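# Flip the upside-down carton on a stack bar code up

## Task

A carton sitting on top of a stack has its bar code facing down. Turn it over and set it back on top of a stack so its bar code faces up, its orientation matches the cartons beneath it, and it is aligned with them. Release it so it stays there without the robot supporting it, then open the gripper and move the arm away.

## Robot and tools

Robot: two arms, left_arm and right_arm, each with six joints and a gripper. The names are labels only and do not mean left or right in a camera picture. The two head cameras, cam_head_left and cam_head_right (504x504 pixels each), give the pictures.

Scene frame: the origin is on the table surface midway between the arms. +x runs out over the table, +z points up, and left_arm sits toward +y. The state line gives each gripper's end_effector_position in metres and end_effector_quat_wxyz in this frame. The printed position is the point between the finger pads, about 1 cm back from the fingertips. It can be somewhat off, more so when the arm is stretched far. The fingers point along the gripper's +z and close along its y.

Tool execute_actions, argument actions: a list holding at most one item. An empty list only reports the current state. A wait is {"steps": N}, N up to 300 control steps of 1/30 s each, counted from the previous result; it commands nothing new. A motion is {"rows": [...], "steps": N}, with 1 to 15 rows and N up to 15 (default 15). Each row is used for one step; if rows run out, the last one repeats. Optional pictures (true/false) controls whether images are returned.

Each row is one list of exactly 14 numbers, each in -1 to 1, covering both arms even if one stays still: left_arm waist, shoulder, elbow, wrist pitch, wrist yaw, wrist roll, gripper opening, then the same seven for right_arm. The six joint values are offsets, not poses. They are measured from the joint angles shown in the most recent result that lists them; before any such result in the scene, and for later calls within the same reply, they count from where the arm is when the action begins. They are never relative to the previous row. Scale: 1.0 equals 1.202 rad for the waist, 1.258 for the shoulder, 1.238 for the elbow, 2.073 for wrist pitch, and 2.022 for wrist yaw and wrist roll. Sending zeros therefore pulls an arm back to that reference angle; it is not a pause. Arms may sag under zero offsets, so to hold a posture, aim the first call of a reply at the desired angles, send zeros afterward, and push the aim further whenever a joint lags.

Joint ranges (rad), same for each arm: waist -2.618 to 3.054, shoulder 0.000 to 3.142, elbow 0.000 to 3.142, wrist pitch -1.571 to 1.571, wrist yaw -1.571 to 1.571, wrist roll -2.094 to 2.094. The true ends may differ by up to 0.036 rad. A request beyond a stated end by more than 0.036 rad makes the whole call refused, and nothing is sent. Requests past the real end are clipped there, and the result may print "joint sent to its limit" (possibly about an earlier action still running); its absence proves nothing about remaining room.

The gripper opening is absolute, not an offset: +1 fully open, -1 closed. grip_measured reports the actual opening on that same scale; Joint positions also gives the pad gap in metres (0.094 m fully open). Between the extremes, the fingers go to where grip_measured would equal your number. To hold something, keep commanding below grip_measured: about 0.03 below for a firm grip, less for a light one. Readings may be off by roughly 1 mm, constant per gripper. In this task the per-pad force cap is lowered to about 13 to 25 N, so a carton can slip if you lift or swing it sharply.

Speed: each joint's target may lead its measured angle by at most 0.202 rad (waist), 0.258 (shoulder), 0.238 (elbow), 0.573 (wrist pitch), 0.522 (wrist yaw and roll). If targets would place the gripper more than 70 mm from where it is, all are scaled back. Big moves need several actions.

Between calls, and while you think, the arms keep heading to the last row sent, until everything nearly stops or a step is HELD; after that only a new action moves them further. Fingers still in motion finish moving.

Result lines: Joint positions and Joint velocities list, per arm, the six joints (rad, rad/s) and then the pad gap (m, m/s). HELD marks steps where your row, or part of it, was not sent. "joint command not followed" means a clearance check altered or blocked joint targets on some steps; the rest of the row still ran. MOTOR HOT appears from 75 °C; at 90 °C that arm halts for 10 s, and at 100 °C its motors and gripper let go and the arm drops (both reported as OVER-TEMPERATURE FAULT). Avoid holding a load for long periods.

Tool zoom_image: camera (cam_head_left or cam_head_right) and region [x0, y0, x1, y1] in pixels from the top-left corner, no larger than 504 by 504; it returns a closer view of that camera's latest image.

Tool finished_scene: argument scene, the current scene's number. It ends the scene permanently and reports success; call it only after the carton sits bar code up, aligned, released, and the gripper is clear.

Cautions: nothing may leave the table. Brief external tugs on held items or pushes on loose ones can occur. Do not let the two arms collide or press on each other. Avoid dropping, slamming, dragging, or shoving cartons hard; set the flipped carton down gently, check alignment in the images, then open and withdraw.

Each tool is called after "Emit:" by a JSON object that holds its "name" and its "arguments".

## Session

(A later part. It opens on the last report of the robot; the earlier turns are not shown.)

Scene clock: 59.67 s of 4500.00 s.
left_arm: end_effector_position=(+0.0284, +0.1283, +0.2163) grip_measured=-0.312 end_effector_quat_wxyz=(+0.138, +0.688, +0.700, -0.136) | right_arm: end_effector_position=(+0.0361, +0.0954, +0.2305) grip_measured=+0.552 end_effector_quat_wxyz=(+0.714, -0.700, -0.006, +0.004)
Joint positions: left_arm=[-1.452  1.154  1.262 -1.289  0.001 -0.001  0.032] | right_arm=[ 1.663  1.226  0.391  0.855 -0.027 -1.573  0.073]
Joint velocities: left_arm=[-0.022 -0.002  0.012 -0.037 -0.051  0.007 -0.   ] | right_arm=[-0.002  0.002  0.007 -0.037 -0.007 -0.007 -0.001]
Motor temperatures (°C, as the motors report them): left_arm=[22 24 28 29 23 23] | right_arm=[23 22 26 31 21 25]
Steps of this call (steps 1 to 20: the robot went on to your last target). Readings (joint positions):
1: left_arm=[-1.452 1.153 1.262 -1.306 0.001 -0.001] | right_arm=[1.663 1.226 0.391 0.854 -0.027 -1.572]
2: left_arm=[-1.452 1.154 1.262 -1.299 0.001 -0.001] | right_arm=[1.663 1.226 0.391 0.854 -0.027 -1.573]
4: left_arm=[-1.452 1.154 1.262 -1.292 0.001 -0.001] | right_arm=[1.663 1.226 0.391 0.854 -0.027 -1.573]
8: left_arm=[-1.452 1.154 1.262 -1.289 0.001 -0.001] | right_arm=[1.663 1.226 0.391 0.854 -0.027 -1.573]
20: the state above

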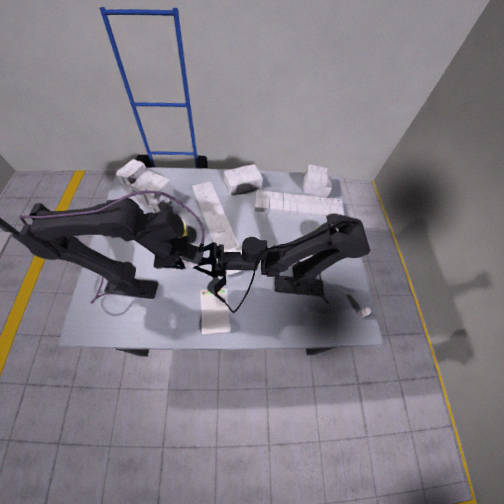

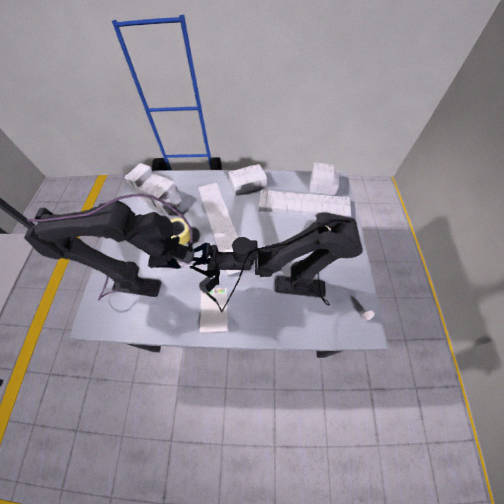

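Emit:
{"name": "execute_actions", "arguments": {"actions": [{"rows":[[0,0,0.03,0.02,0,0,-0.45,0,0,0.03,-0.01,0,0,0.55],[0,0,0.03,0.02,0,0,-0.45,0,0,0.05,-0.02,0,0,0.55],[0,0,0.03,0.02,0,0,-0.45,0,0,0.07,-0.03,0,0,0.5],[0,0,0.03,0.02,0,0,-0.45,0,0,0.07,-0.03,0,0,0.4],[0,0,0.03,0.02,0,0,-0.45,0,0,0.07,-0.03,0,0,0.3]]}]}}

Emit:
{"name": "zoom_image", "arguments": {"camera": "cam_head_right", "region": [160, 230, 220, 290]}}

Emit:
{"name": "zoom_image", "arguments": {"camera": "cam_head_left", "region": [160, 230, 220, 290]}}

Scene clock: 61.40 s of 4500.00 s.
left_arm: end_effector_position=(+0.0284, +0.1277, +0.2166) grip_measured=-0.312 end_effector_quat_wxyz=(+0.139, +0.688, +0.699, -0.137) | right_arm: end_effector_position=(+0.0362, +0.1042, +0.2536) grip_measured=+0.302 end_effector_quat_wxyz=(+0.726, -0.688, -0.006, +0.004)
Joint positions: left_arm=[-1.452  1.154  1.262 -1.286  0.001 -0.001  0.032] | right_arm=[ 1.663  1.226  0.459  0.822 -0.027 -1.573  0.061]
Joint velocities: left_arm=[-0.002 -0.002 -0.007 -0.037  0.037  0.037 -0.   ] | right_arm=[-0.002  0.007 -0.007 -0.037 -0.037 -0.022  0.   ]
Motor temperatures (°C, as the motors report them): left_arm=[22 23 28 29 23 23] | right_arm=[23 22 26 31 21 25]
Steps of this call (steps 1 to 15: the robot went on to your last target; steps 16 to 37: nothing new was sent; steps 38 to 52: all 15 steps of this action). Readings (joint positions):
38: left_arm=[-1.452 1.154 1.262 -1.289 0.001 -0.001] | right_arm=[1.663 1.226 0.392 0.854 -0.027 -1.573]
39: left_arm=[-1.452 1.154 1.262 -1.288 0.001 -0.001] | right_arm=[1.663 1.226 0.398 0.849 -0.027 -1.573]
41: left_arm=[-1.452 1.154 1.262 -1.287 0.001 -0.001] | right_arm=[1.663 1.226 0.425 0.830 -0.027 -1.573]
45: left_arm=[-1.452 1.154 1.262 -1.287 0.001 -0.001] | right_arm=[1.663 1.226 0.459 0.827 -0.027 -1.573]
52: the state above

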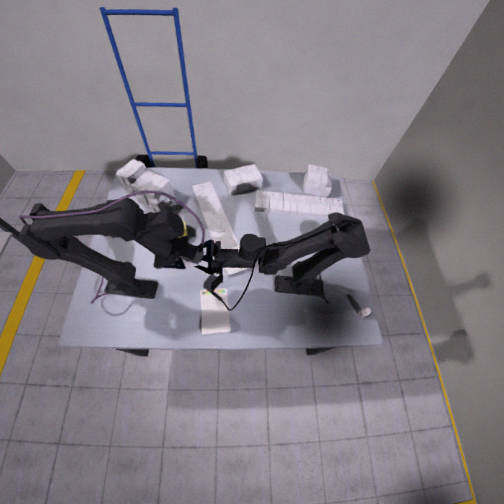

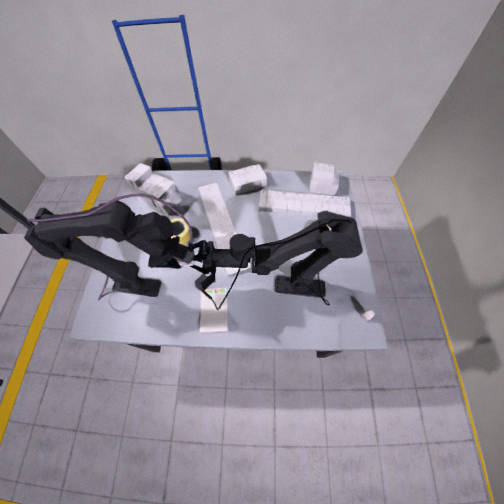

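Region (160, 230, 220, 290) of cam_head_right's 504x504 image, scaled by 8.400, with more detail than that image has.

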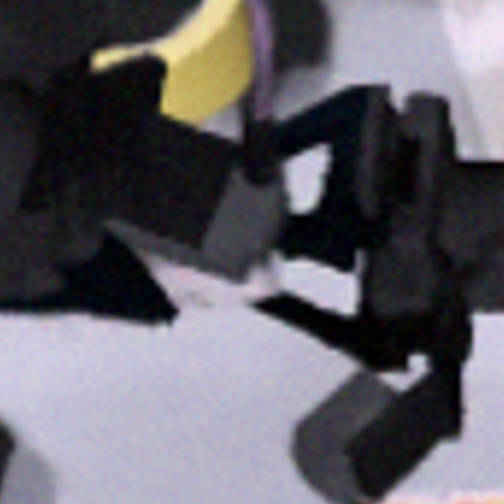

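Region (160, 230, 220, 290) of cam_head_left's 504x504 image, scaled by 8.400, with more detail than that image has.

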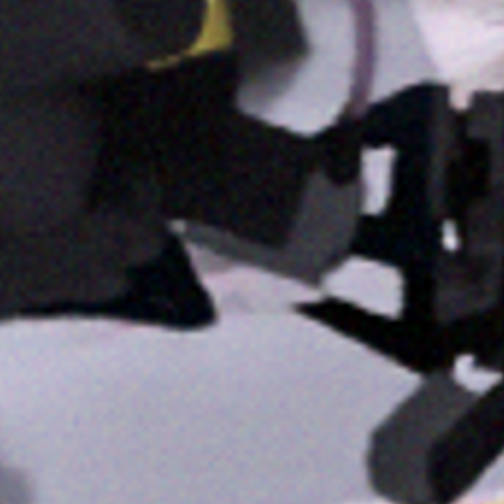

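Emit:
{"name": "execute_actions", "arguments": {"actions": [{"rows":[[0,0,0.03,0.02,0,0,-0.45,0,0,0,-0.01,0,0,0.2],[0,0,0.03,0.02,0,0,-0.45,0,0,0,-0.01,0,0,0.14],[0,0,0.03,0.02,0,0,-0.45,0,0,0,-0.01,0,0,0.08],[0,0,0.03,0.02,0,0,-0.45,0,0,0,-0.01,0,0,0.02],[0,0,0.03,0.02,0,0,-0.45,0,0,0,-0.01,0,0,-0.04],[0,0,0.03,0.02,0,0,-0.45,0,0,0,-0.01,0,0,-0.1],[0,0,0.03,0.02,0,0,-0.45,0,0,0,-0.01,0,0,-0.16],[0,0,0.03,0.02,0,0,-0.45,0,0,0,-0.01,0,0,-0.22],[0,0,0.03,0.02,0,0,-0.45,0,0,0,-0.01,0,0,-0.28],[0,0,0.03,0.02,0,0,-0.45,0,0,0,-0.01,0,0,-0.34],[0,0,0.03,0.02,0,0,-0.45,0,0,0,-0.01,0,0,-0.45]]}], "pictures": false}}

Emit:
{"name": "execute_actions", "arguments": {"actions": [{"steps":10}]}}

Emit:
{"name": "zoom_image", "arguments": {"camera": "cam_head_right", "region": [160, 230, 220, 290]}}

Scene clock: 63.47 s of 4500.00 s.
left_arm: end_effector_position=(+0.0284, +0.1266, +0.2171) grip_measured=-0.312 end_effector_quat_wxyz=(+0.141, +0.687, +0.699, -0.139) | right_arm: end_effector_position=(+0.0362, +0.1045, +0.2471) grip_measured=-0.143 end_effector_quat_wxyz=(+0.717, -0.697, -0.006, +0.004)
Joint positions: left_arm=[-1.452  1.154  1.262 -1.281  0.001 -0.001  0.032] | right_arm=[ 1.663  1.226  0.459  0.795 -0.027 -1.574  0.04 ]
Joint velocities: left_arm=[-0.017 -0.012 -0.007 -0.022 -0.095  0.007 -0.   ] | right_arm=[-0.017 -0.007  0.012  0.007 -0.051  0.022  0.   ]
Motor temperatures (°C, as the motors report them): left_arm=[22 23 29 29 23 23] | right_arm=[23 22 26 31 21 25]
Steps of this call (steps 1 to 15: the robot went on to your last target; steps 16 to 47: nothing new was sent; steps 48 to 62: all 15 steps of this action). Readings (joint positions):
48: left_arm=[-1.452 1.154 1.262 -1.286 0.001 -0.001] | right_arm=[1.663 1.226 0.459 0.821 -0.027 -1.573]
49: left_arm=[-1.452 1.154 1.262 -1.285 0.001 -0.001] | right_arm=[1.663 1.226 0.459 0.820 -0.027 -1.573]
51: left_arm=[-1.452 1.154 1.262 -1.283 0.001 -0.001] | right_arm=[1.663 1.226 0.459 0.811 -0.027 -1.573]
55: left_arm=[-1.452 1.154 1.262 -1.281 0.001 -0.001] | right_arm=[1.663 1.226 0.459 0.796 -0.027 -1.574]
62: the state above

Scene clock: 63.80 s of 4500.00 s.
left_arm: end_effector_position=(+0.0284, +0.1266, +0.2171) grip_measured=-0.312 end_effector_quat_wxyz=(+0.141, +0.687, +0.699, -0.139) | right_arm: end_effector_position=(+0.0362, +0.1045, +0.2471) grip_measured=-0.143 end_effector_quat_wxyz=(+0.717, -0.697, -0.006, +0.004)
Joint positions: left_arm=[-1.452  1.154  1.262 -1.281  0.001 -0.001  0.032] | right_arm=[ 1.663  1.226  0.459  0.795 -0.027 -1.574  0.04 ]
Joint velocities: left_arm=[-0.002 -0.017 -0.007 -0.022 -0.022  0.022  0.001] | right_arm=[-0.007 -0.017  0.007 -0.022 -0.007 -0.007  0.   ]
Motor temperatures (°C, as the motors report them): left_arm=[22 23 29 29 23 23] | right_arm=[23 22 26 31 21 25]
Steps of this call (steps 1 to 10: the robot went on to your last target). Readings (joint positions):
1: left_arm=[-1.452 1.154 1.262 -1.281 0.001 -0.001] | right_arm=[1.663 1.226 0.459 0.795 -0.027 -1.574]
2: left_arm=[-1.452 1.154 1.262 -1.281 0.001 -0.001] | right_arm=[1.663 1.226 0.459 0.795 -0.027 -1.574]
4: left_arm=[-1.452 1.154 1.262 -1.281 0.001 -0.001] | right_arm=[1.663 1.226 0.459 0.795 -0.027 -1.574]
8: left_arm=[-1.452 1.154 1.262 -1.281 0.001 -0.001] | right_arm=[1.663 1.226 0.459 0.795 -0.027 -1.574]
10: the state above

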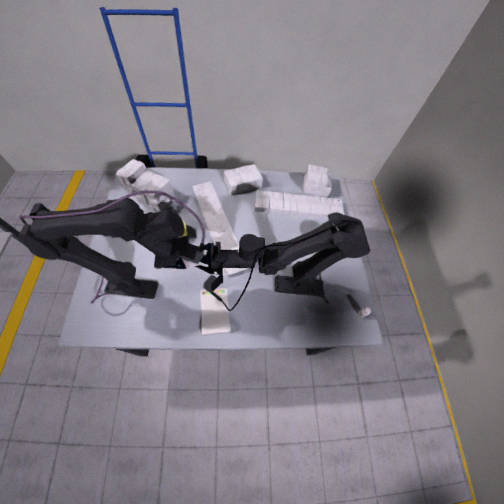

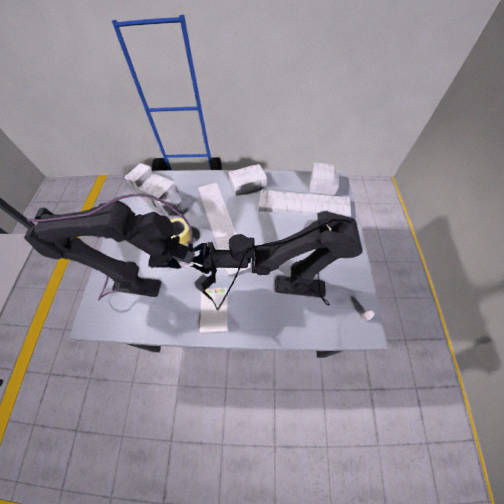

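Region (160, 230, 220, 290) of cam_head_right's 504x504 image, scaled by 8.400, with more detail than that image has.

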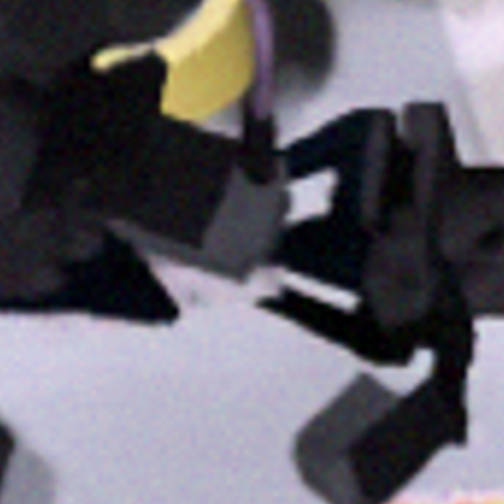

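Emit:
{"name": "execute_actions", "arguments": {"actions": [{"rows":[[0,0,0.03,0.02,0,0,-0.28,0,0,0,0,0,0,-0.45],[0,0,0.03,0.02,0,0,-0.25,0,0,0,0,0,0,-0.45],[0,0,0.03,0.02,0,0,-0.2,0,0,0,0,0,0,-0.45],[0,0,0.03,0.02,0,0,0.6,0,0,0,0,0,0,-0.45]]}], "pictures": false}}

Emit:
{"name": "execute_actions", "arguments": {"actions": [{"rows":[[0,-0.05,0.1,-0.06,0,0,0.6,0,0,0,0,0,0,-0.45],[0,-0.1,0.15,-0.1,0,0,0.6,0,0,0,0,0,0,-0.45],[0,-0.25,0.2,-0.13,0,0,0.6,0,0,0,0,0,0,-0.45]]}]}}

Scene clock: 65.90 s of 4500.00 s.
left_arm: end_effector_position=(+0.0284, +0.1249, +0.2178) grip_measured=+0.598 end_effector_quat_wxyz=(+0.143, +0.687, +0.698, -0.142) | right_arm: end_effector_position=(+0.0362, +0.1045, +0.2470) grip_measured=-0.237 end_effector_quat_wxyz=(+0.717, -0.697, -0.006, +0.004)
Joint positions: left_arm=[-1.452  1.154  1.262 -1.274  0.001 -0.001  0.075] | right_arm=[ 1.663  1.226  0.459  0.795 -0.027 -1.574  0.036]
Joint velocities: left_arm=[-0.002 -0.007  0.002 -0.022 -0.037 -0.066 -0.001] | right_arm=[-0.002  0.002 -0.017 -0.037  0.037 -0.095  0.   ]
Motor temperatures (°C, as the motors report them): left_arm=[22 23 29 29 23 23] | right_arm=[23 22 26 31 21 25]
Steps of this call (steps 1 to 15: the robot went on to your last target; steps 16 to 48: nothing new was sent; steps 49 to 63: all 15 steps of this action). Readings (joint positions):
49: left_arm=[-1.452 1.154 1.262 -1.281 0.001 -0.001] | right_arm=[1.663 1.226 0.459 0.795 -0.027 -1.574]
50: left_arm=[-1.452 1.154 1.262 -1.279 0.001 -0.001] | right_arm=[1.663 1.226 0.459 0.795 -0.027 -1.574]
52: left_arm=[-1.452 1.154 1.262 -1.277 0.001 -0.001] | right_arm=[1.663 1.226 0.459 0.795 -0.027 -1.574]
56: left_arm=[-1.452 1.154 1.262 -1.275 0.001 -0.001] | right_arm=[1.663 1.226 0.459 0.795 -0.027 -1.574]
63: the state above

Scene clock: 66.40 s of 4500.00 s.
left_arm: end_effector_position=(+0.0270, +0.2168, +0.3251) grip_measured=+0.598 end_effector_quat_wxyz=(+0.250, +0.657, +0.668, -0.246) | right_arm: end_effector_position=(+0.0362, +0.1045, +0.2470) grip_measured=-0.237 end_effector_quat_wxyz=(+0.717, -0.697, -0.007, +0.004)
Joint positions: left_arm=[-1.452  0.821  1.501 -1.534  0.001 -0.001  0.075] | right_arm=[ 1.663  1.226  0.459  0.795 -0.027 -1.574  0.036]
Joint velocities: left_arm=[-0.017  0.1    0.002 -0.139  0.037 -0.022 -0.   ] | right_arm=[-0.007  0.002 -0.007 -0.037 -0.022 -0.066  0.001]
Motor temperatures (°C, as the motors report them): left_arm=[22 23 29 29 23 23] | right_arm=[23 22 26 31 21 25]
Steps of this call (steps 1 to 15: all 15 steps of this action). Readings (joint positions):
1: left_arm=[-1.452 1.153 1.273 -1.290 0.001 -0.001] | right_arm=[1.663 1.226 0.459 0.795 -0.027 -1.574]
2: left_arm=[-1.452 1.148 1.298 -1.324 0.001 -0.001] | right_arm=[1.663 1.226 0.459 0.795 -0.027 -1.574]
4: left_arm=[-1.452 1.097 1.347 -1.366 0.001 -0.001] | right_arm=[1.663 1.226 0.459 0.795 -0.027 -1.574]
8: left_arm=[-1.452 0.922 1.444 -1.440 0.001 -0.001] | right_arm=[1.663 1.226 0.459 0.795 -0.027 -1.574]
15: the state above

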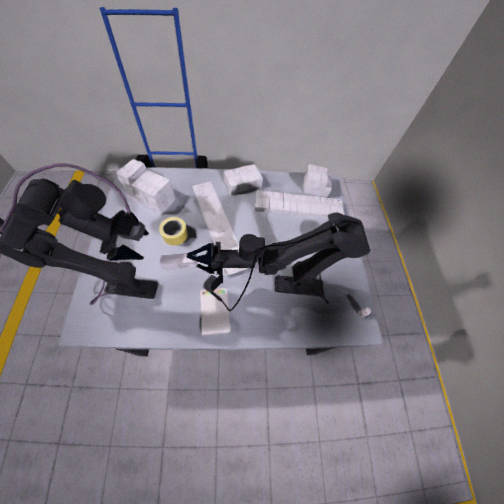

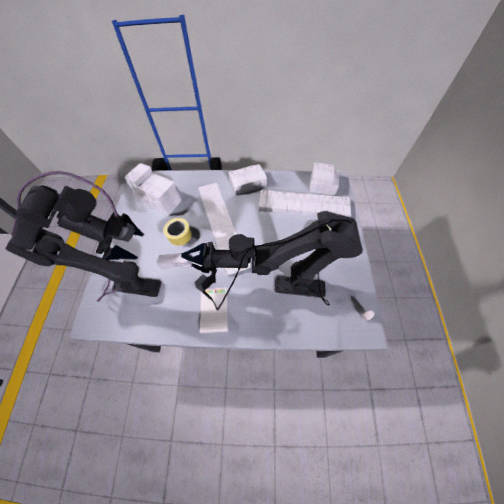

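Emit:
{"name": "execute_actions", "arguments": {"actions": [{"rows":[[0,0,0,0,0,0,0.6,-0.22,0,0,0,0.31,1,-0.45]]}], "pictures": false}}

Emit:
{"name": "execute_actions", "arguments": {"actions": [{"steps":25}], "pictures": false}}

Emit:
{"name": "execute_actions", "arguments": {"actions": [{"rows":[[0.2,0,0.2,0,0,-0.3,0.6,0,0,0.05,0.1,0,0.556,-0.45],[0.3,0,0.2,0,0,-0.5,0.6,0,0.04,0.05,0.13,0,0.556,-0.45],[0.6,0,0.2,0,0,-0.74,0.6,0,0.08,0.05,0.16,0,0.556,-0.45],[0.6,0,0.2,0,0,-0.74,0.6,0,0.12,0.05,0.19,0,0.556,-0.45],[0.6,0,0.2,0,0,-0.74,0.6,0,0.16,0.05,0.21,0,0.556,-0.45],[0.6,0,0.2,0,0,-0.74,0.6,0,0.2,0.05,0.21,0,0.556,-0.45],[0.6,0,0.2,0,0,-0.74,0.6,0,0.24,0.05,0.21,0,0.556,-0.45],[0.6,0,0.2,0,0,-0.74,0.6,0,0.28,0.05,0.21,0,0.556,-0.45],[0.6,0,0.2,0,0,-0.74,0.6,0,0.32,0.05,0.21,0,0.556,-0.45],[0.6,0,0.2,0,0,-0.74,0.6,0,0.36,0.05,0.21,0,0.556,-0.45],[0.6,0,0.2,0,0,-0.74,0.6,0,0.4,0.05,0.21,0,0.556,-0.45]]}], "pictures": false}}

Emit:
{"name": "execute_actions", "arguments": {"actions": [{"steps":25}]}}

Emit:
{"name": "zoom_image", "arguments": {"camera": "cam_head_left", "region": [150, 170, 260, 280]}}

Scene clock: 68.80 s of 4500.00 s.
left_arm: end_effector_position=(+0.0269, +0.2189, +0.3218) grip_measured=+0.598 end_effector_quat_wxyz=(+0.242, +0.659, +0.670, -0.239) | right_arm: end_effector_position=(+0.2287, +0.0376, +0.2462) grip_measured=-0.297 end_effector_quat_wxyz=(+0.697, -0.340, +0.611, +0.161)
Joint positions: left_arm=[-1.452  0.826  1.501 -1.55   0.001 -0.001  0.075] | right_arm=[ 1.396  1.226  0.459  0.794  0.556 -0.295  0.033]
Joint velocities: left_arm=[ 0.002  0.002  0.022 -0.037 -0.007  0.007 -0.   ] | right_arm=[-0.012 -0.012 -0.017 -0.022  0.198  2.821 -0.   ]
Motor temperatures (°C, as the motors report them): left_arm=[22 23 29 29 23 23] | right_arm=[23 22 26 32 21 25]
From where the robot then was, a joint's target lay farther than a number of 1.0 reaches, so one or more steps of this call were cut to that.
Steps of this call (steps 1 to 30: the robot went on to your last target; steps 31 to 57: nothing new was sent; steps 58 to 72: all 15 steps of this action). Readings (joint positions):
58: left_arm=[-1.452 0.826 1.501 -1.550 0.001 -0.001] | right_arm=[1.651 1.226 0.459 0.795 -0.003 -1.530]
59: left_arm=[-1.452 0.826 1.501 -1.550 0.001 -0.001] | right_arm=[1.619 1.226 0.459 0.795 0.044 -1.470]
61: left_arm=[-1.452 0.826 1.501 -1.550 0.001 -0.001] | right_arm=[1.533 1.226 0.459 0.795 0.161 -1.347]
65: left_arm=[-1.452 0.826 1.501 -1.550 0.001 -0.001] | right_arm=[1.405 1.226 0.459 0.794 0.418 -0.980]
72: the state above

Scene clock: 69.63 s of 4500.00 s.
left_arm: end_effector_position=(+0.0269, +0.2189, +0.3218) grip_measured=+0.598 end_effector_quat_wxyz=(+0.242, +0.659, +0.670, -0.239) | right_arm: end_effector_position=(+0.2322, +0.0336, +0.2461) grip_measured=-0.296 end_effector_quat_wxyz=(+0.598, -0.086, +0.694, +0.392)
Joint positions: left_arm=[-1.452  0.826  1.501 -1.55   0.001 -0.001  0.075] | right_arm=[1.396 1.226 0.459 0.794 0.586 0.442 0.033]
Joint velocities: left_arm=[ 0.017 -0.017 -0.012 -0.037 -0.037  0.037  0.001] | right_arm=[-0.012  0.002  0.007  0.007 -0.007 -0.022  0.   ]
Motor temperatures (°C, as the motors report them): left_arm=[22 23 28 29 23 23] | right_arm=[23 22 26 32 21 25]
Steps of this call (steps 1 to 25: the robot went on to your last target). Readings (joint positions):
1: left_arm=[-1.452 0.826 1.501 -1.550 0.001 -0.001] | right_arm=[1.396 1.226 0.459 0.794 0.563 -0.197]
2: left_arm=[-1.452 0.826 1.501 -1.550 0.001 -0.001] | right_arm=[1.396 1.226 0.459 0.794 0.567 -0.098]
4: left_arm=[-1.452 0.826 1.501 -1.550 0.001 -0.001] | right_arm=[1.396 1.226 0.459 0.794 0.575 0.088]
8: left_arm=[-1.452 0.826 1.501 -1.550 0.001 -0.001] | right_arm=[1.396 1.226 0.459 0.794 0.582 0.299]
25: the state above

Scene clock: 70.13 s of 4500.00 s.
left_arm: end_effector_position=(+0.1192, +0.2671, +0.3931) grip_measured=+0.599 end_effector_quat_wxyz=(+0.210, -0.214, +0.868, -0.396) | right_arm: end_effector_position=(+0.2475, +0.0863, +0.1569) grip_measured=-0.295 end_effector_quat_wxyz=(+0.323, +0.268, +0.670, +0.612)
Joint positions: left_arm=[-0.74   0.821  1.729 -1.55  -0.    -1.325  0.075] | right_arm=[1.396 1.745 0.514 1.182 0.587 1.493 0.033]
Joint velocities: left_arm=[ 0.002 -0.022  0.017  0.037 -0.022 -1.267 -0.002] | right_arm=[ 0.007  0.1    0.012  0.037 -0.037  0.505 -0.   ]
Motor temperatures (°C, as the motors report them): left_arm=[22 23 28 29 23 23] | right_arm=[23 22 26 32 21 25]
Steps of this call (steps 1 to 15: all 15 steps of this action). Readings (joint positions):
1: left_arm=[-1.416 0.829 1.525 -1.551 0.014 -0.071] | right_arm=[1.396 1.227 0.460 0.811 0.586 0.518]
2: left_arm=[-1.339 0.844 1.583 -1.551 0.013 -0.171] | right_arm=[1.396 1.236 0.465 0.849 0.587 0.618]
4: left_arm=[-1.192 0.845 1.681 -1.537 0.007 -0.369] | right_arm=[1.396 1.285 0.488 0.962 0.587 0.817]
8: left_arm=[-0.897 0.821 1.729 -1.537 0.002 -0.766] | right_arm=[1.396 1.465 0.514 1.148 0.587 1.204]
15: the state above

Scene clock: 70.97 s of 4500.00 s.
left_arm: end_effector_position=(+0.1190, +0.2669, +0.3931) grip_measured=+0.599 end_effector_quat_wxyz=(+0.173, -0.289, +0.846, -0.413) | right_arm: end_effector_position=(+0.2476, +0.0866, +0.1645) grip_measured=-0.295 end_effector_quat_wxyz=(+0.299, +0.295, +0.647, +0.636)
Joint positions: left_arm=[-0.74   0.821  1.729 -1.55   0.002 -1.502  0.075] | right_arm=[1.396 1.745 0.514 1.217 0.587 1.567 0.033]
Joint velocities: left_arm=[-0.002  0.002 -0.007  0.007 -0.022 -0.037  0.001] | right_arm=[ 0.007 -0.007 -0.017 -0.051 -0.022  0.037 -0.   ]
Motor temperatures (°C, as the motors report them): left_arm=[22 23 28 29 23 23] | right_arm=[23 22 26 32 21 25]
Steps of this call (steps 1 to 25: the robot went on to your last target). Readings (joint positions):
1: left_arm=[-0.740 0.821 1.729 -1.550 -0.000 -1.361] | right_arm=[1.396 1.745 0.514 1.182 0.587 1.508]
2: left_arm=[-0.740 0.821 1.729 -1.550 -0.000 -1.390] | right_arm=[1.396 1.745 0.514 1.191 0.587 1.520]
4: left_arm=[-0.740 0.821 1.729 -1.550 0.001 -1.430] | right_arm=[1.396 1.745 0.514 1.203 0.587 1.537]
8: left_arm=[-0.740 0.821 1.729 -1.550 0.001 -1.473] | right_arm=[1.396 1.745 0.514 1.212 0.587 1.555]
25: the state above

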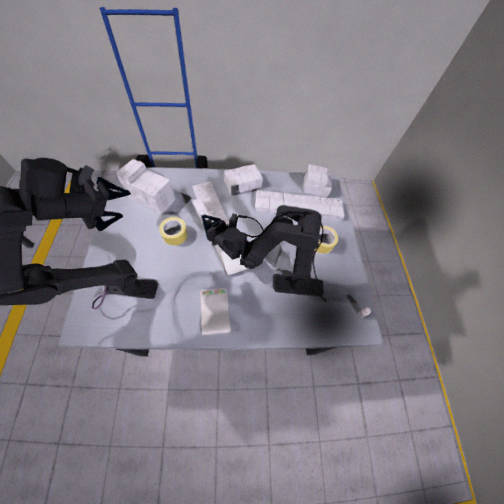

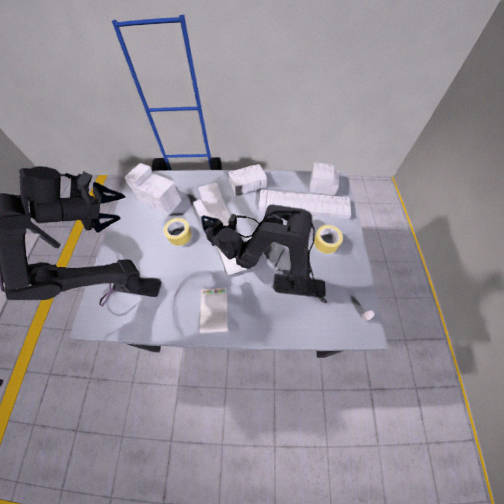

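Region (150, 170, 260, 280) of cam_head_left's 504x504 image, scaled by 4.582, with more detail than that image has.

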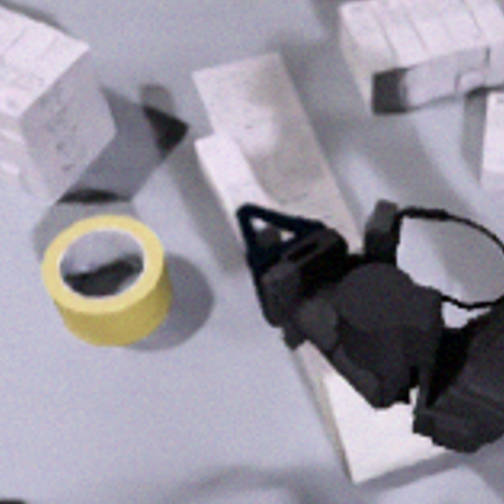

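Emit:
{"name": "execute_actions", "arguments": {"actions": [{"rows":[[0.046,0.3,0.25,0,0,0.055,1,0,0,0,0,0,0,-0.45],[0.046,0.65,0.25,0,0,0.055,1,0,0,0,0,0,0,-0.45]]}], "pictures": false}}

Emit:
{"name": "execute_actions", "arguments": {"actions": [{"steps":20}], "pictures": false}}

Emit:
{"name": "execute_actions", "arguments": {"actions": [{"rows":[[0,0.04,0.02,0,0,0,1,0,0,0,0,0,0,-0.45],[0,0.07,0.02,0,0,0,1,0,0,0,0,0,0,-0.45],[0,0.1,0.02,0,0,0,1,0,0,0,0,0,0,-0.45],[0,0.13,0.02,0,0,0,1,0,0,0,0,0,0,-0.45]]}]}}

Emit:
{"name": "zoom_image", "arguments": {"camera": "cam_head_left", "region": [150, 150, 260, 260]}}

Scene clock: 73.63 s of 4500.00 s.
left_arm: end_effector_position=(+0.2702, +0.1184, +0.2883) grip_measured=+1.000 end_effector_quat_wxyz=(+0.082, -0.293, +0.937, -0.173) | right_arm: end_effector_position=(+0.2476, +0.0866, +0.1646) grip_measured=-0.295 end_effector_quat_wxyz=(+0.299, +0.295, +0.647, +0.637)
Joint positions: left_arm=[-0.696  1.684  2.02  -1.522  0.009 -1.407  0.094] | right_arm=[1.396 1.745 0.514 1.218 0.587 1.568 0.033]
Joint velocities: left_arm=[ 0.012  0.911 -0.085  0.022 -0.022  0.081  0.   ] | right_arm=[ 0.012 -0.007 -0.007  0.007 -0.066  0.022 -0.   ]
Motor temperatures (°C, as the motors report them): left_arm=[22 23 28 29 23 23] | right_arm=[23 23 26 32 21 25]
Steps of this call (steps 1 to 15: the robot went on to your last target; steps 16 to 65: nothing new was sent; steps 66 to 80: all 15 steps of this action). Readings (joint positions):
66: left_arm=[-0.731 0.849 1.763 -1.550 0.005 -1.492] | right_arm=[1.396 1.745 0.514 1.218 0.587 1.567]
67: left_arm=[-0.714 0.911 1.854 -1.550 0.006 -1.475] | right_arm=[1.396 1.745 0.514 1.218 0.587 1.567]
69: left_arm=[-0.698 1.045 1.989 -1.534 0.005 -1.450] | right_arm=[1.396 1.745 0.514 1.218 0.587 1.568]
73: left_arm=[-0.696 1.277 2.021 -1.521 0.005 -1.429] | right_arm=[1.396 1.745 0.514 1.218 0.587 1.568]
80: the state above

Scene clock: 74.30 s of 4500.00 s.
left_arm: end_effector_position=(+0.2628, +0.1253, +0.2926) grip_measured=+1.000 end_effector_quat_wxyz=(+0.081, -0.289, +0.938, -0.172) | right_arm: end_effector_position=(+0.2476, +0.0866, +0.1646) grip_measured=-0.295 end_effector_quat_wxyz=(+0.299, +0.295, +0.647, +0.637)
Joint positions: left_arm=[-0.696  1.658  2.014 -1.545  0.011 -1.4    0.094] | right_arm=[1.396 1.745 0.514 1.218 0.587 1.568 0.033]
Joint velocities: left_arm=[-0.002 -0.002 -0.017 -0.007  0.007  0.051  0.   ] | right_arm=[-0.022 -0.007 -0.007 -0.007 -0.051  0.037 -0.   ]
Motor temperatures (°C, as the motors report them): left_arm=[22 23 28 29 23 23] | right_arm=[23 23 26 32 21 25]
Steps of this call (steps 1 to 20: the robot went on to your last target). Readings (joint positions):
1: left_arm=[-0.696 1.705 2.017 -1.522 0.010 -1.405] | right_arm=[1.396 1.745 0.514 1.218 0.587 1.568]
2: left_arm=[-0.696 1.713 2.014 -1.524 0.011 -1.403] | right_arm=[1.396 1.745 0.514 1.218 0.587 1.568]
4: left_arm=[-0.696 1.705 2.014 -1.527 0.011 -1.402] | right_arm=[1.396 1.745 0.514 1.218 0.587 1.568]
8: left_arm=[-0.696 1.666 2.014 -1.538 0.011 -1.401] | right_arm=[1.396 1.745 0.514 1.218 0.587 1.568]
20: the state above

Scene clock: 74.80 s of 4500.00 s.
left_arm: end_effector_position=(+0.2811, +0.1048, +0.2286) grip_measured=+1.000 end_effector_quat_wxyz=(+0.035, -0.294, +0.951, -0.089) | right_arm: end_effector_position=(+0.2476, +0.0866, +0.1646) grip_measured=-0.295 end_effector_quat_wxyz=(+0.298, +0.296, +0.647, +0.637)
Joint positions: left_arm=[-0.696  1.853  2.022 -1.55   0.018 -1.4    0.094] | right_arm=[1.396 1.745 0.514 1.218 0.587 1.569 0.033]
Joint velocities: left_arm=[-0.012 -0.002 -0.002  0.007 -0.066  0.037  0.   ] | right_arm=[-0.012  0.022  0.002  0.066 -0.037 -0.037 -0.001]
Motor temperatures (°C, as the motors report them): left_arm=[22 23 28 29 23 23] | right_arm=[23 23 26 32 21 25]
Steps of this call (steps 1 to 15: all 15 steps of this action). Readings (joint positions):
1: left_arm=[-0.696 1.662 2.014 -1.546 0.011 -1.400] | right_arm=[1.396 1.745 0.514 1.218 0.587 1.568]
2: left_arm=[-0.696 1.671 2.014 -1.547 0.012 -1.400] | right_arm=[1.396 1.745 0.514 1.218 0.587 1.568]
4: left_arm=[-0.696 1.713 2.021 -1.551 0.012 -1.400] | right_arm=[1.396 1.745 0.514 1.218 0.587 1.569]
8: left_arm=[-0.696 1.829 2.022 -1.550 0.015 -1.400] | right_arm=[1.396 1.745 0.514 1.218 0.587 1.569]
15: the state above

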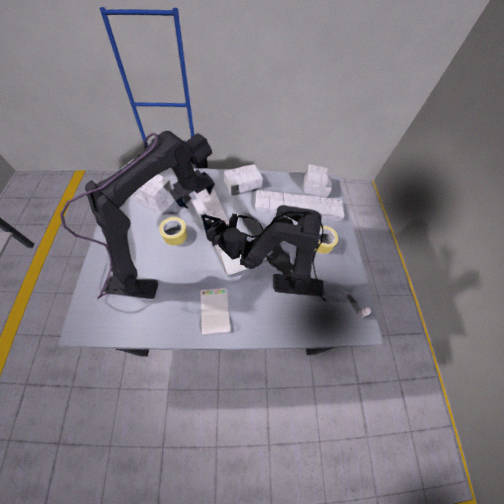

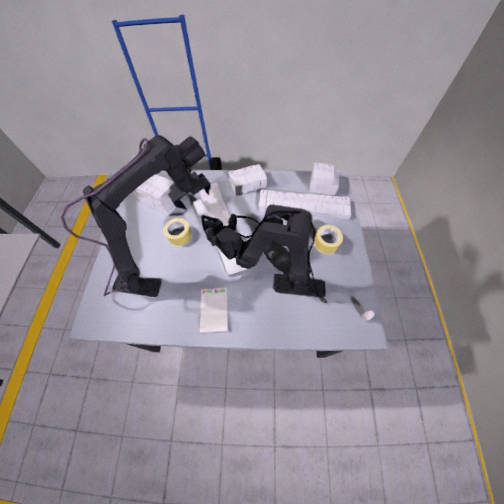

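Region (150, 150, 260, 260) of cam_head_left's 504x504 image, scaled by 4.582, with more detail than that image has.

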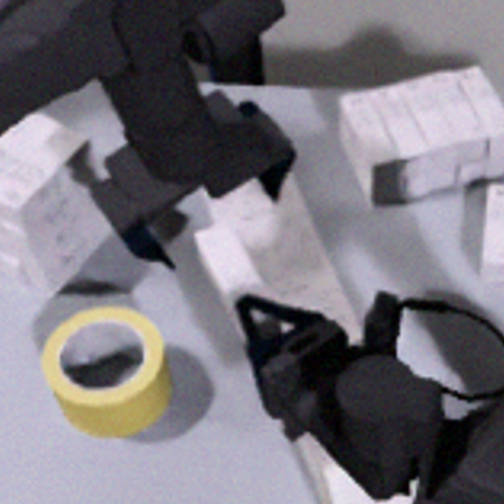

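Emit:
{"name": "execute_actions", "arguments": {"actions": [{"rows":[[0,0,-0.02,0.01,0,0,1,0,0,0,0,0,0,-0.45],[0,0.015,-0.035,0.02,0,0,1,0,0,0,0,0,0,-0.45],[0,0.03,-0.05,0.03,0,0,1,0,0,0,0,0,0,-0.45],[0,0.04,-0.065,0.03,0,0,1,0,0,0,0,0,0,-0.45],[0,0.05,-0.08,0.03,0,0,1,0,0,0,0,0,0,-0.45],[0,0.06,-0.095,0.03,0,0,1,0,0,0,0,0,0,-0.45]]}], "pictures": false}}

Emit:
{"name": "execute_actions", "arguments": {"actions": [{"rows":[[0,-0.02,0.01,0.01,-0.01,0,0.1,0,0,0,0,0,0,-0.45]]}]}}

Emit:
{"name": "zoom_image", "arguments": {"camera": "cam_head_left", "region": [165, 170, 245, 250]}}

Emit:
{"name": "zoom_image", "arguments": {"camera": "cam_head_right", "region": [165, 170, 245, 250]}}

Scene clock: 77.00 s of 4500.00 s.
left_arm: end_effector_position=(+0.2789, +0.1054, +0.1629) grip_measured=+1.000 end_effector_quat_wxyz=(-0.007, -0.296, +0.955, -0.012) | right_arm: end_effector_position=(+0.2476, +0.0866, +0.1646) grip_measured=-0.295 end_effector_quat_wxyz=(+0.298, +0.296, +0.647, +0.637)
Joint positions: left_arm=[-0.696  1.953  1.903 -1.506  0.024 -1.4    0.094] | right_arm=[1.396 1.745 0.514 1.218 0.587 1.57  0.033]
Joint velocities: left_arm=[-0.012 -0.017  0.002  0.007  0.007 -0.022  0.   ] | right_arm=[ 0.012 -0.007 -0.002  0.022 -0.037  0.022 -0.001]
Motor temperatures (°C, as the motors report them): left_arm=[22 24 28 29 23 23] | right_arm=[23 23 26 32 21 25]
Steps of this call (steps 1 to 15: the robot went on to your last target; steps 16 to 51: nothing new was sent; steps 52 to 66: all 15 steps of this action). Readings (joint positions):
52: left_arm=[-0.696 1.852 2.022 -1.550 0.018 -1.400] | right_arm=[1.396 1.745 0.514 1.218 0.587 1.569]
53: left_arm=[-0.696 1.853 2.017 -1.546 0.019 -1.400] | right_arm=[1.396 1.745 0.514 1.218 0.587 1.569]
55: left_arm=[-0.696 1.856 1.995 -1.532 0.020 -1.400] | right_arm=[1.396 1.745 0.514 1.218 0.587 1.569]
59: left_arm=[-0.696 1.906 1.932 -1.517 0.021 -1.400] | right_arm=[1.396 1.745 0.514 1.218 0.587 1.570]
66: the state above

Scene clock: 77.50 s of 4500.00 s.
left_arm: end_effector_position=(+0.2795, +0.1050, +0.1629) grip_measured=+0.101 end_effector_quat_wxyz=(-0.006, -0.296, +0.955, -0.013) | right_arm: end_effector_position=(+0.2476, +0.0866, +0.1646) grip_measured=-0.295 end_effector_quat_wxyz=(+0.298, +0.296, +0.647, +0.637)
Joint positions: left_arm=[-0.696  1.953  1.903 -1.503  0.024 -1.4    0.052] | right_arm=[1.396 1.745 0.514 1.218 0.587 1.571 0.033]
Joint velocities: left_arm=[-0.017 -0.002 -0.002  0.037 -0.022 -0.022  0.001] | right_arm=[-0.002  0.012 -0.012  0.022  0.007 -0.081 -0.   ]
Motor temperatures (°C, as the motors report them): left_arm=[22 24 28 29 23 23] | right_arm=[23 23 26 32 21 25]
Steps of this call (steps 1 to 15: all 15 steps of this action). Readings (joint positions):
1: left_arm=[-0.696 1.953 1.903 -1.506 0.024 -1.400] | right_arm=[1.396 1.745 0.514 1.218 0.587 1.570]
2: left_arm=[-0.696 1.953 1.903 -1.505 0.024 -1.400] | right_arm=[1.396 1.745 0.514 1.218 0.587 1.570]
4: left_arm=[-0.696 1.953 1.903 -1.504 0.024 -1.400] | right_arm=[1.396 1.745 0.514 1.218 0.587 1.570]
8: left_arm=[-0.696 1.953 1.903 -1.503 0.024 -1.400] | right_arm=[1.396 1.745 0.514 1.218 0.587 1.571]
15: the state above

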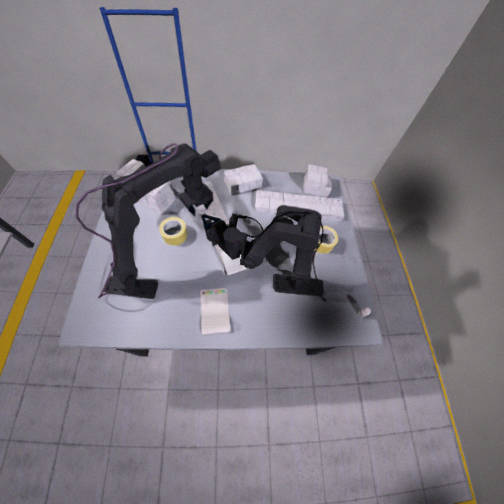

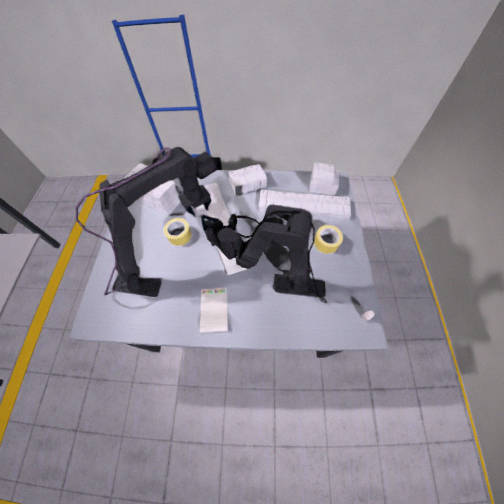

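Region (165, 170, 245, 250) of cam_head_left's 504x504 image, scaled by 6.300, with more detail than that image has.

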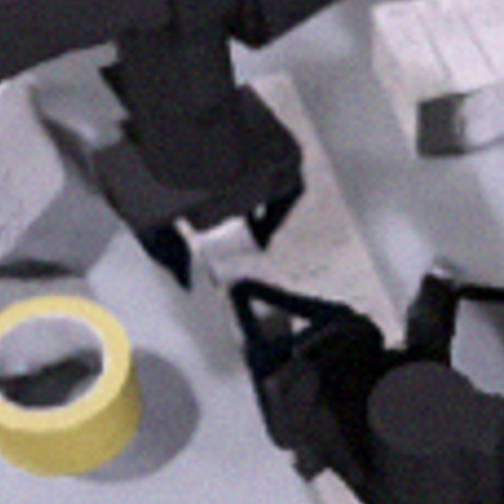

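Region (165, 170, 245, 250) of cam_head_right's 504x504 image, scaled by 6.300, with more detail than that image has.

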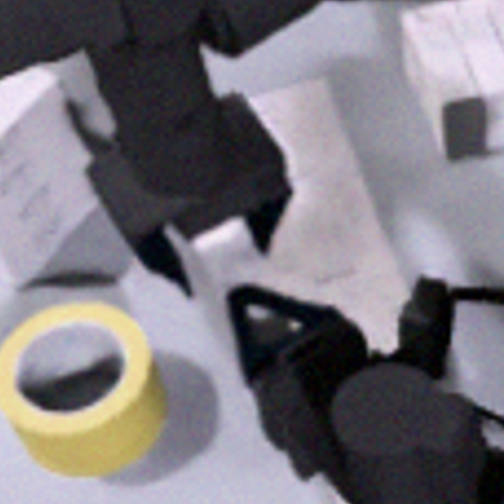

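Emit:
{"name": "execute_actions", "arguments": {"actions": [{"rows":[[-0.02,-0.02,-0.025,0.025,-0.01,0,0.1,0,0,0,0,0,0,-0.45],[-0.02,-0.02,-0.05,0.035,-0.01,0,0.1,0,0,0,0,0,0,-0.45]]}], "pictures": false}}

Emit:
{"name": "execute_actions", "arguments": {"actions": [{"rows":[[0,-0.02,0.01,0.01,0,0,0,0,0,0,0,0,0,-0.45],[0,-0.02,0.01,0.01,0,0,-0.07,0,0,0,0,0,0,-0.45],[0,-0.02,0.01,0.01,0,0,-0.14,0,0,0,0,0,0,-0.45],[0,-0.02,0.01,0.01,0,0,-0.2,0,0,0,0,0,0,-0.45],[0,-0.02,0.01,0.01,0,0,-0.26,0,0,0,0,0,0,-0.45],[0,-0.02,0.01,0.01,0,0,-0.32,0,0,0,0,0,0,-0.45],[0,-0.02,0.01,0.01,0,0,-0.45,0,0,0,0,0,0,-0.45]]}]}}

Emit:
{"name": "zoom_image", "arguments": {"camera": "cam_head_left", "region": [165, 170, 245, 250]}}

Scene clock: 81.93 s of 4500.00 s.
left_arm: end_effector_position=(+0.2764, +0.0992, +0.1503) grip_measured=+0.101 end_effector_quat_wxyz=(-0.005, -0.287, +0.958, -0.013) | right_arm: end_effector_position=(+0.2476, +0.0866, +0.1646) grip_measured=-0.295 end_effector_quat_wxyz=(+0.297, +0.296, +0.646, +0.637)
Joint positions: left_arm=[-0.715  1.951  1.85  -1.45   0.021 -1.4    0.052] | right_arm=[1.396 1.745 0.514 1.218 0.587 1.572 0.033]
Joint velocities: left_arm=[-0.007 -0.022 -0.007 -0.007 -0.037  0.022 -0.001] | right_arm=[-0.017 -0.012 -0.002 -0.007  0.037 -0.037 -0.   ]
Motor temperatures (°C, as the motors report them): left_arm=[22 26 28 28 23 23] | right_arm=[23 23 26 32 21 25]
Steps of this call (steps 1 to 15: the robot went on to your last target; steps 16 to 90: nothing new was sent; then 0.93 s passed at rest; steps 91 to 105: all 15 steps of this action). Readings (joint positions):
91: left_arm=[-0.698 1.953 1.900 -1.498 0.022 -1.400] | right_arm=[1.396 1.745 0.514 1.218 0.587 1.571]
92: left_arm=[-0.700 1.952 1.891 -1.488 0.021 -1.400] | right_arm=[1.396 1.745 0.514 1.218 0.587 1.571]
94: left_arm=[-0.708 1.951 1.867 -1.471 0.021 -1.400] | right_arm=[1.396 1.745 0.514 1.218 0.587 1.571]
98: left_arm=[-0.715 1.951 1.850 -1.460 0.021 -1.400] | right_arm=[1.396 1.745 0.514 1.218 0.587 1.572]
105: the state above

Scene clock: 82.43 s of 4500.00 s.
left_arm: end_effector_position=(+0.2774, +0.0971, +0.1504) grip_measured=-0.283 end_effector_quat_wxyz=(-0.005, -0.286, +0.958, -0.018) | right_arm: end_effector_position=(+0.2473, +0.0870, +0.1646) grip_measured=-0.295 end_effector_quat_wxyz=(+0.296, +0.296, +0.647, +0.638)
Joint positions: left_arm=[-0.715  1.951  1.85  -1.441  0.024 -1.399  0.034] | right_arm=[1.396 1.745 0.514 1.218 0.584 1.572 0.033]
Joint velocities: left_arm=[ 0.017 -0.002 -0.007 -0.022  0.051  0.007 -0.   ] | right_arm=[-0.002 -0.002 -0.012 -0.007 -0.051 -0.11  -0.   ]
Motor temperatures (°C, as the motors report them): left_arm=[22 26 28 28 23 23] | right_arm=[23 23 26 32 21 25]
Steps of this call (steps 1 to 15: all 15 steps of this action). Readings (joint positions):
1: left_arm=[-0.715 1.951 1.850 -1.449 0.021 -1.400] | right_arm=[1.396 1.745 0.514 1.218 0.587 1.572]
2: left_arm=[-0.715 1.951 1.850 -1.448 0.022 -1.400] | right_arm=[1.396 1.745 0.514 1.218 0.587 1.572]
4: left_arm=[-0.715 1.951 1.850 -1.447 0.024 -1.400] | right_arm=[1.396 1.745 0.514 1.218 0.587 1.572]
8: left_arm=[-0.715 1.951 1.850 -1.441 0.024 -1.399] | right_arm=[1.396 1.745 0.514 1.218 0.584 1.572]
15: the state above

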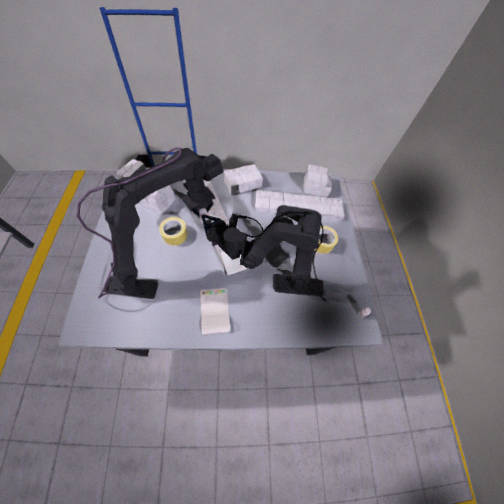

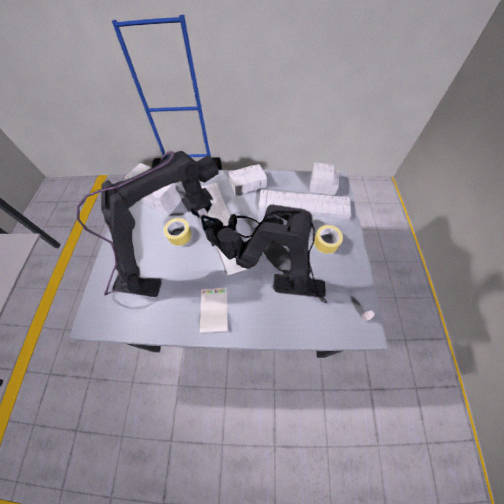

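Region (165, 170, 245, 250) of cam_head_left's 504x504 image, scaled by 6.300, with more detail than that image has.

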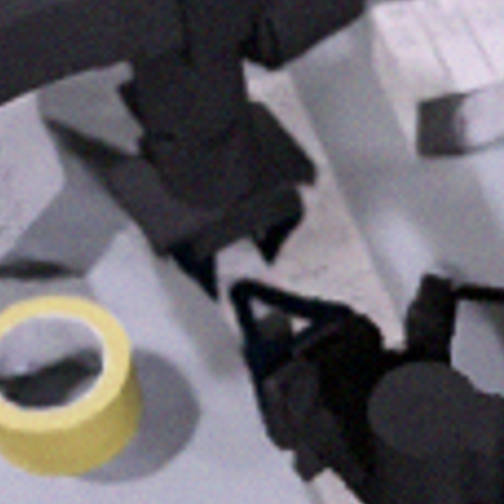

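Emit:
{"name": "execute_actions", "arguments": {"actions": [{"rows":[[0,-0.02,0.01,0,0,0,-0.45,0,0,0,0,0,0,0.15]],"steps":10}], "pictures": false}}

Emit:
{"name": "execute_actions", "arguments": {"actions": [{"rows":[[0.03,-0.02,0.01,0,0,0,-0.45,0,0,0,0,0,0,0.15],[0.06,-0.02,0.01,0,0,0,-0.45,0,0,0,0,0,0,0.15],[0.09,-0.02,0.01,0,0,0,-0.45,0,0,0,0,0,0,0.15],[0.12,-0.02,0.01,0,0,0,-0.45,0,0,0,0,0,0,0.15],[0.16,-0.02,0.01,0,0,0,-0.45,0,0,0,0,0,0,0.15]]}], "pictures": false}}

Emit:
{"name": "execute_actions", "arguments": {"actions": [{"rows":[[0,0,0.35,-0.055,0,0,-0.45,-0.5,-0.5,0,0,0,0,0.15]]}], "pictures": false}}

Emit:
{"name": "execute_actions", "arguments": {"actions": [{"rows":[[0.39,0.03,0.02,0,-0.01,0.885,-0.45,-0.6,-0.2,0,-0.3,-0.29,-0.7,0.15]]}], "pictures": false}}

Emit:
{"name": "execute_actions", "arguments": {"actions": [{"steps":25}]}}

Scene clock: 85.17 s of 4500.00 s.
left_arm: end_effector_position=(+0.2767, +0.0965, +0.1504) grip_measured=-0.310 end_effector_quat_wxyz=(-0.007, -0.286, +0.958, -0.019) | right_arm: end_effector_position=(+0.2473, +0.0870, +0.1648) grip_measured=+0.148 end_effector_quat_wxyz=(+0.296, +0.296, +0.646, +0.638)
Joint positions: left_arm=[-0.715  1.951  1.85  -1.441  0.029 -1.399  0.032] | right_arm=[1.396 1.745 0.514 1.218 0.584 1.573 0.054]
Joint velocities: left_arm=[-0.012  0.012 -0.002 -0.051 -0.022  0.037 -0.002] | right_arm=[-0.012 -0.017  0.027 -0.037 -0.007 -0.051  0.   ]
Motor temperatures (°C, as the motors report them): left_arm=[22 26 28 28 23 23] | right_arm=[23 24 26 32 21 25]
Steps of this call (steps 1 to 15: the robot went on to your last target; steps 16 to 72: nothing new was sent; steps 73 to 82: all 10 steps of this action). Readings (joint positions):
73: left_arm=[-0.715 1.951 1.850 -1.441 0.024 -1.399] | right_arm=[1.396 1.745 0.514 1.218 0.584 1.572]
74: left_arm=[-0.715 1.951 1.850 -1.441 0.025 -1.399] | right_arm=[1.396 1.745 0.514 1.218 0.584 1.572]
76: left_arm=[-0.715 1.951 1.850 -1.441 0.027 -1.399] | right_arm=[1.396 1.745 0.514 1.218 0.584 1.572]
80: left_arm=[-0.715 1.951 1.850 -1.441 0.029 -1.399] | right_arm=[1.396 1.745 0.514 1.218 0.584 1.573]
82: the state above

Scene clock: 85.67 s of 4500.00 s.
left_arm: end_effector_position=(+0.3266, +0.1523, +0.1504) grip_measured=-0.310 end_effector_quat_wxyz=(-0.006, -0.381, +0.924, -0.021) | right_arm: end_effector_position=(+0.2473, +0.0870, +0.1648) grip_measured=+0.148 end_effector_quat_wxyz=(+0.296, +0.296, +0.646, +0.638)
Joint positions: left_arm=[-0.513  1.951  1.85  -1.441  0.032 -1.399  0.032] | right_arm=[1.396 1.745 0.514 1.218 0.584 1.573 0.054]
Joint velocities: left_arm=[-0.1    0.012  0.007 -0.051  0.051  0.037  0.   ] | right_arm=[-0.007 -0.017 -0.017  0.051 -0.095  0.007  0.   ]
Motor temperatures (°C, as the motors report them): left_arm=[22 26 28 28 23 23] | right_arm=[23 24 26 32 21 25]
Steps of this call (steps 1 to 15: all 15 steps of this action). Readings (joint positions):
1: left_arm=[-0.712 1.951 1.850 -1.441 0.032 -1.399] | right_arm=[1.396 1.745 0.514 1.218 0.584 1.573]
2: left_arm=[-0.704 1.951 1.850 -1.441 0.037 -1.399] | right_arm=[1.396 1.745 0.514 1.218 0.584 1.573]
4: left_arm=[-0.664 1.951 1.850 -1.441 0.048 -1.399] | right_arm=[1.396 1.745 0.514 1.218 0.584 1.573]
8: left_arm=[-0.528 1.951 1.850 -1.441 0.042 -1.399] | right_arm=[1.396 1.745 0.514 1.218 0.584 1.573]
15: the state above

Scene clock: 86.17 s of 4500.00 s.
left_arm: end_effector_position=(+0.3590, +0.1269, +0.2604) grip_measured=-0.310 end_effector_quat_wxyz=(+0.072, -0.372, +0.913, -0.152) | right_arm: end_effector_position=(+0.3433, -0.1666, +0.3944) grip_measured=+0.148 end_effector_quat_wxyz=(+0.481, +0.420, +0.280, +0.717)
Joint positions: left_arm=[-0.515  1.955  2.263 -1.543  0.04  -1.399  0.032] | right_arm=[0.798 1.118 0.511 1.239 0.593 1.574 0.054]
Joint velocities: left_arm=[ 0.002  0.042 -0.002 -0.081  0.007 -0.051 -0.001] | right_arm=[-0.237 -0.335 -0.002  0.212  0.022 -0.007 -0.002]
Motor temperatures (°C, as the motors report them): left_arm=[22 27 28 28 23 23] | right_arm=[23 24 26 32 21 25]
Steps of this call (steps 1 to 15: all 15 steps of this action). Readings (joint positions):
1: left_arm=[-0.515 1.960 1.882 -1.468 0.036 -1.399] | right_arm=[1.383 1.729 0.514 1.208 0.575 1.573]
2: left_arm=[-0.515 1.980 1.944 -1.503 0.039 -1.399] | right_arm=[1.353 1.695 0.511 1.192 0.569 1.574]
4: left_arm=[-0.515 1.994 2.071 -1.515 0.039 -1.399] | right_arm=[1.270 1.603 0.511 1.193 0.569 1.574]
8: left_arm=[-0.515 1.969 2.245 -1.514 0.040 -1.399] | right_arm=[1.094 1.397 0.511 1.201 0.571 1.574]
15: the state above

Scene clock: 86.67 s of 4500.00 s.
left_arm: end_effector_position=(+0.4434, +0.3225, +0.2353) grip_measured=-0.310 end_effector_quat_wxyz=(+0.134, +0.031, +0.990, -0.014) | right_arm: end_effector_position=(+0.3731, -0.3093, +0.3658) grip_measured=+0.148 end_effector_quat_wxyz=(+0.800, +0.121, +0.578, +0.102)
Joint positions: left_arm=[-0.017  2.017  2.263 -1.548  0.003 -0.057  0.032] | right_arm=[0.081 0.866 0.51  0.664 0.054 0.317 0.054]
Joint velocities: left_arm=[-0.3   -0.002 -0.012  0.11   0.007  2.879 -0.   ] | right_arm=[-0.012 -0.012  0.002 -0.183 -0.227 -1.004 -0.   ]
Motor temperatures (°C, as the motors report them): left_arm=[22 27 28 28 23 23] | right_arm=[23 24 26 32 21 25]
Steps of this call (steps 1 to 15: all 15 steps of this action). Readings (joint positions):
1: left_arm=[-0.499 1.958 2.263 -1.548 0.049 -1.335] | right_arm=[0.761 1.076 0.511 1.164 0.513 1.501]
2: left_arm=[-0.469 1.962 2.263 -1.548 0.062 -1.249] | right_arm=[0.693 1.013 0.510 1.038 0.410 1.403]
4: left_arm=[-0.371 1.976 2.263 -1.548 0.063 -1.082] | right_arm=[0.544 0.910 0.510 0.900 0.269 1.208]
8: left_arm=[-0.139 2.009 2.263 -1.548 0.051 -0.739] | right_arm=[0.249 0.866 0.510 0.765 0.122 0.817]
15: the state above

Scene clock: 87.50 s of 4500.00 s.
left_arm: end_effector_position=(+0.4415, +0.3082, +0.2353) grip_measured=-0.310 end_effector_quat_wxyz=(+0.134, +0.263, +0.955, +0.009) | right_arm: end_effector_position=(+0.3748, -0.3037, +0.3613) grip_measured=+0.148 end_effector_quat_wxyz=(+0.800, +0.066, +0.595, +0.051)
Joint positions: left_arm=[-0.047  2.017  2.263 -1.548  0.013  0.385  0.032] | right_arm=[0.081 0.866 0.51  0.644 0.022 0.167 0.054]
Joint velocities: left_arm=[ 0.012 -0.012 -0.007  0.037 -0.007 -0.066  0.001] | right_arm=[ 0.002 -0.007 -0.007 -0.066  0.037  0.037 -0.   ]
Motor temperatures (°C, as the motors report them): left_arm=[22 27 28 28 23 23] | right_arm=[23 23 26 32 21 25]
Steps of this call (steps 1 to 25: the robot went on to your last target). Readings (joint positions):
1: left_arm=[-0.027 2.017 2.263 -1.548 0.005 0.031] | right_arm=[0.081 0.866 0.510 0.659 0.047 0.287]
2: left_arm=[-0.035 2.017 2.263 -1.548 0.008 0.103] | right_arm=[0.081 0.866 0.510 0.656 0.042 0.263]
4: left_arm=[-0.045 2.017 2.263 -1.548 0.012 0.207] | right_arm=[0.081 0.866 0.510 0.651 0.034 0.228]
8: left_arm=[-0.047 2.017 2.263 -1.548 0.013 0.314] | right_arm=[0.081 0.866 0.510 0.647 0.027 0.192]
25: the state above

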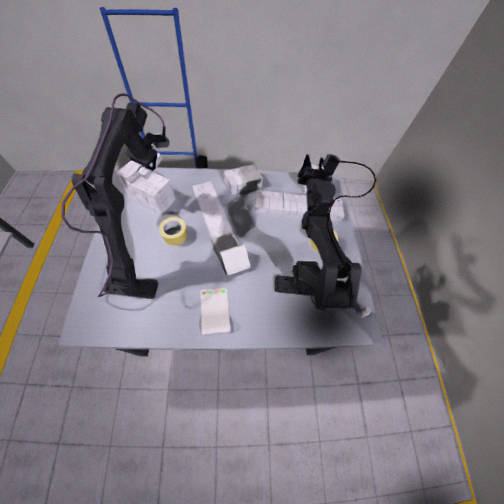

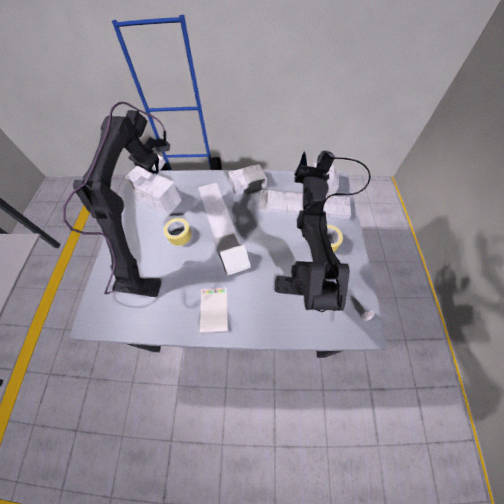

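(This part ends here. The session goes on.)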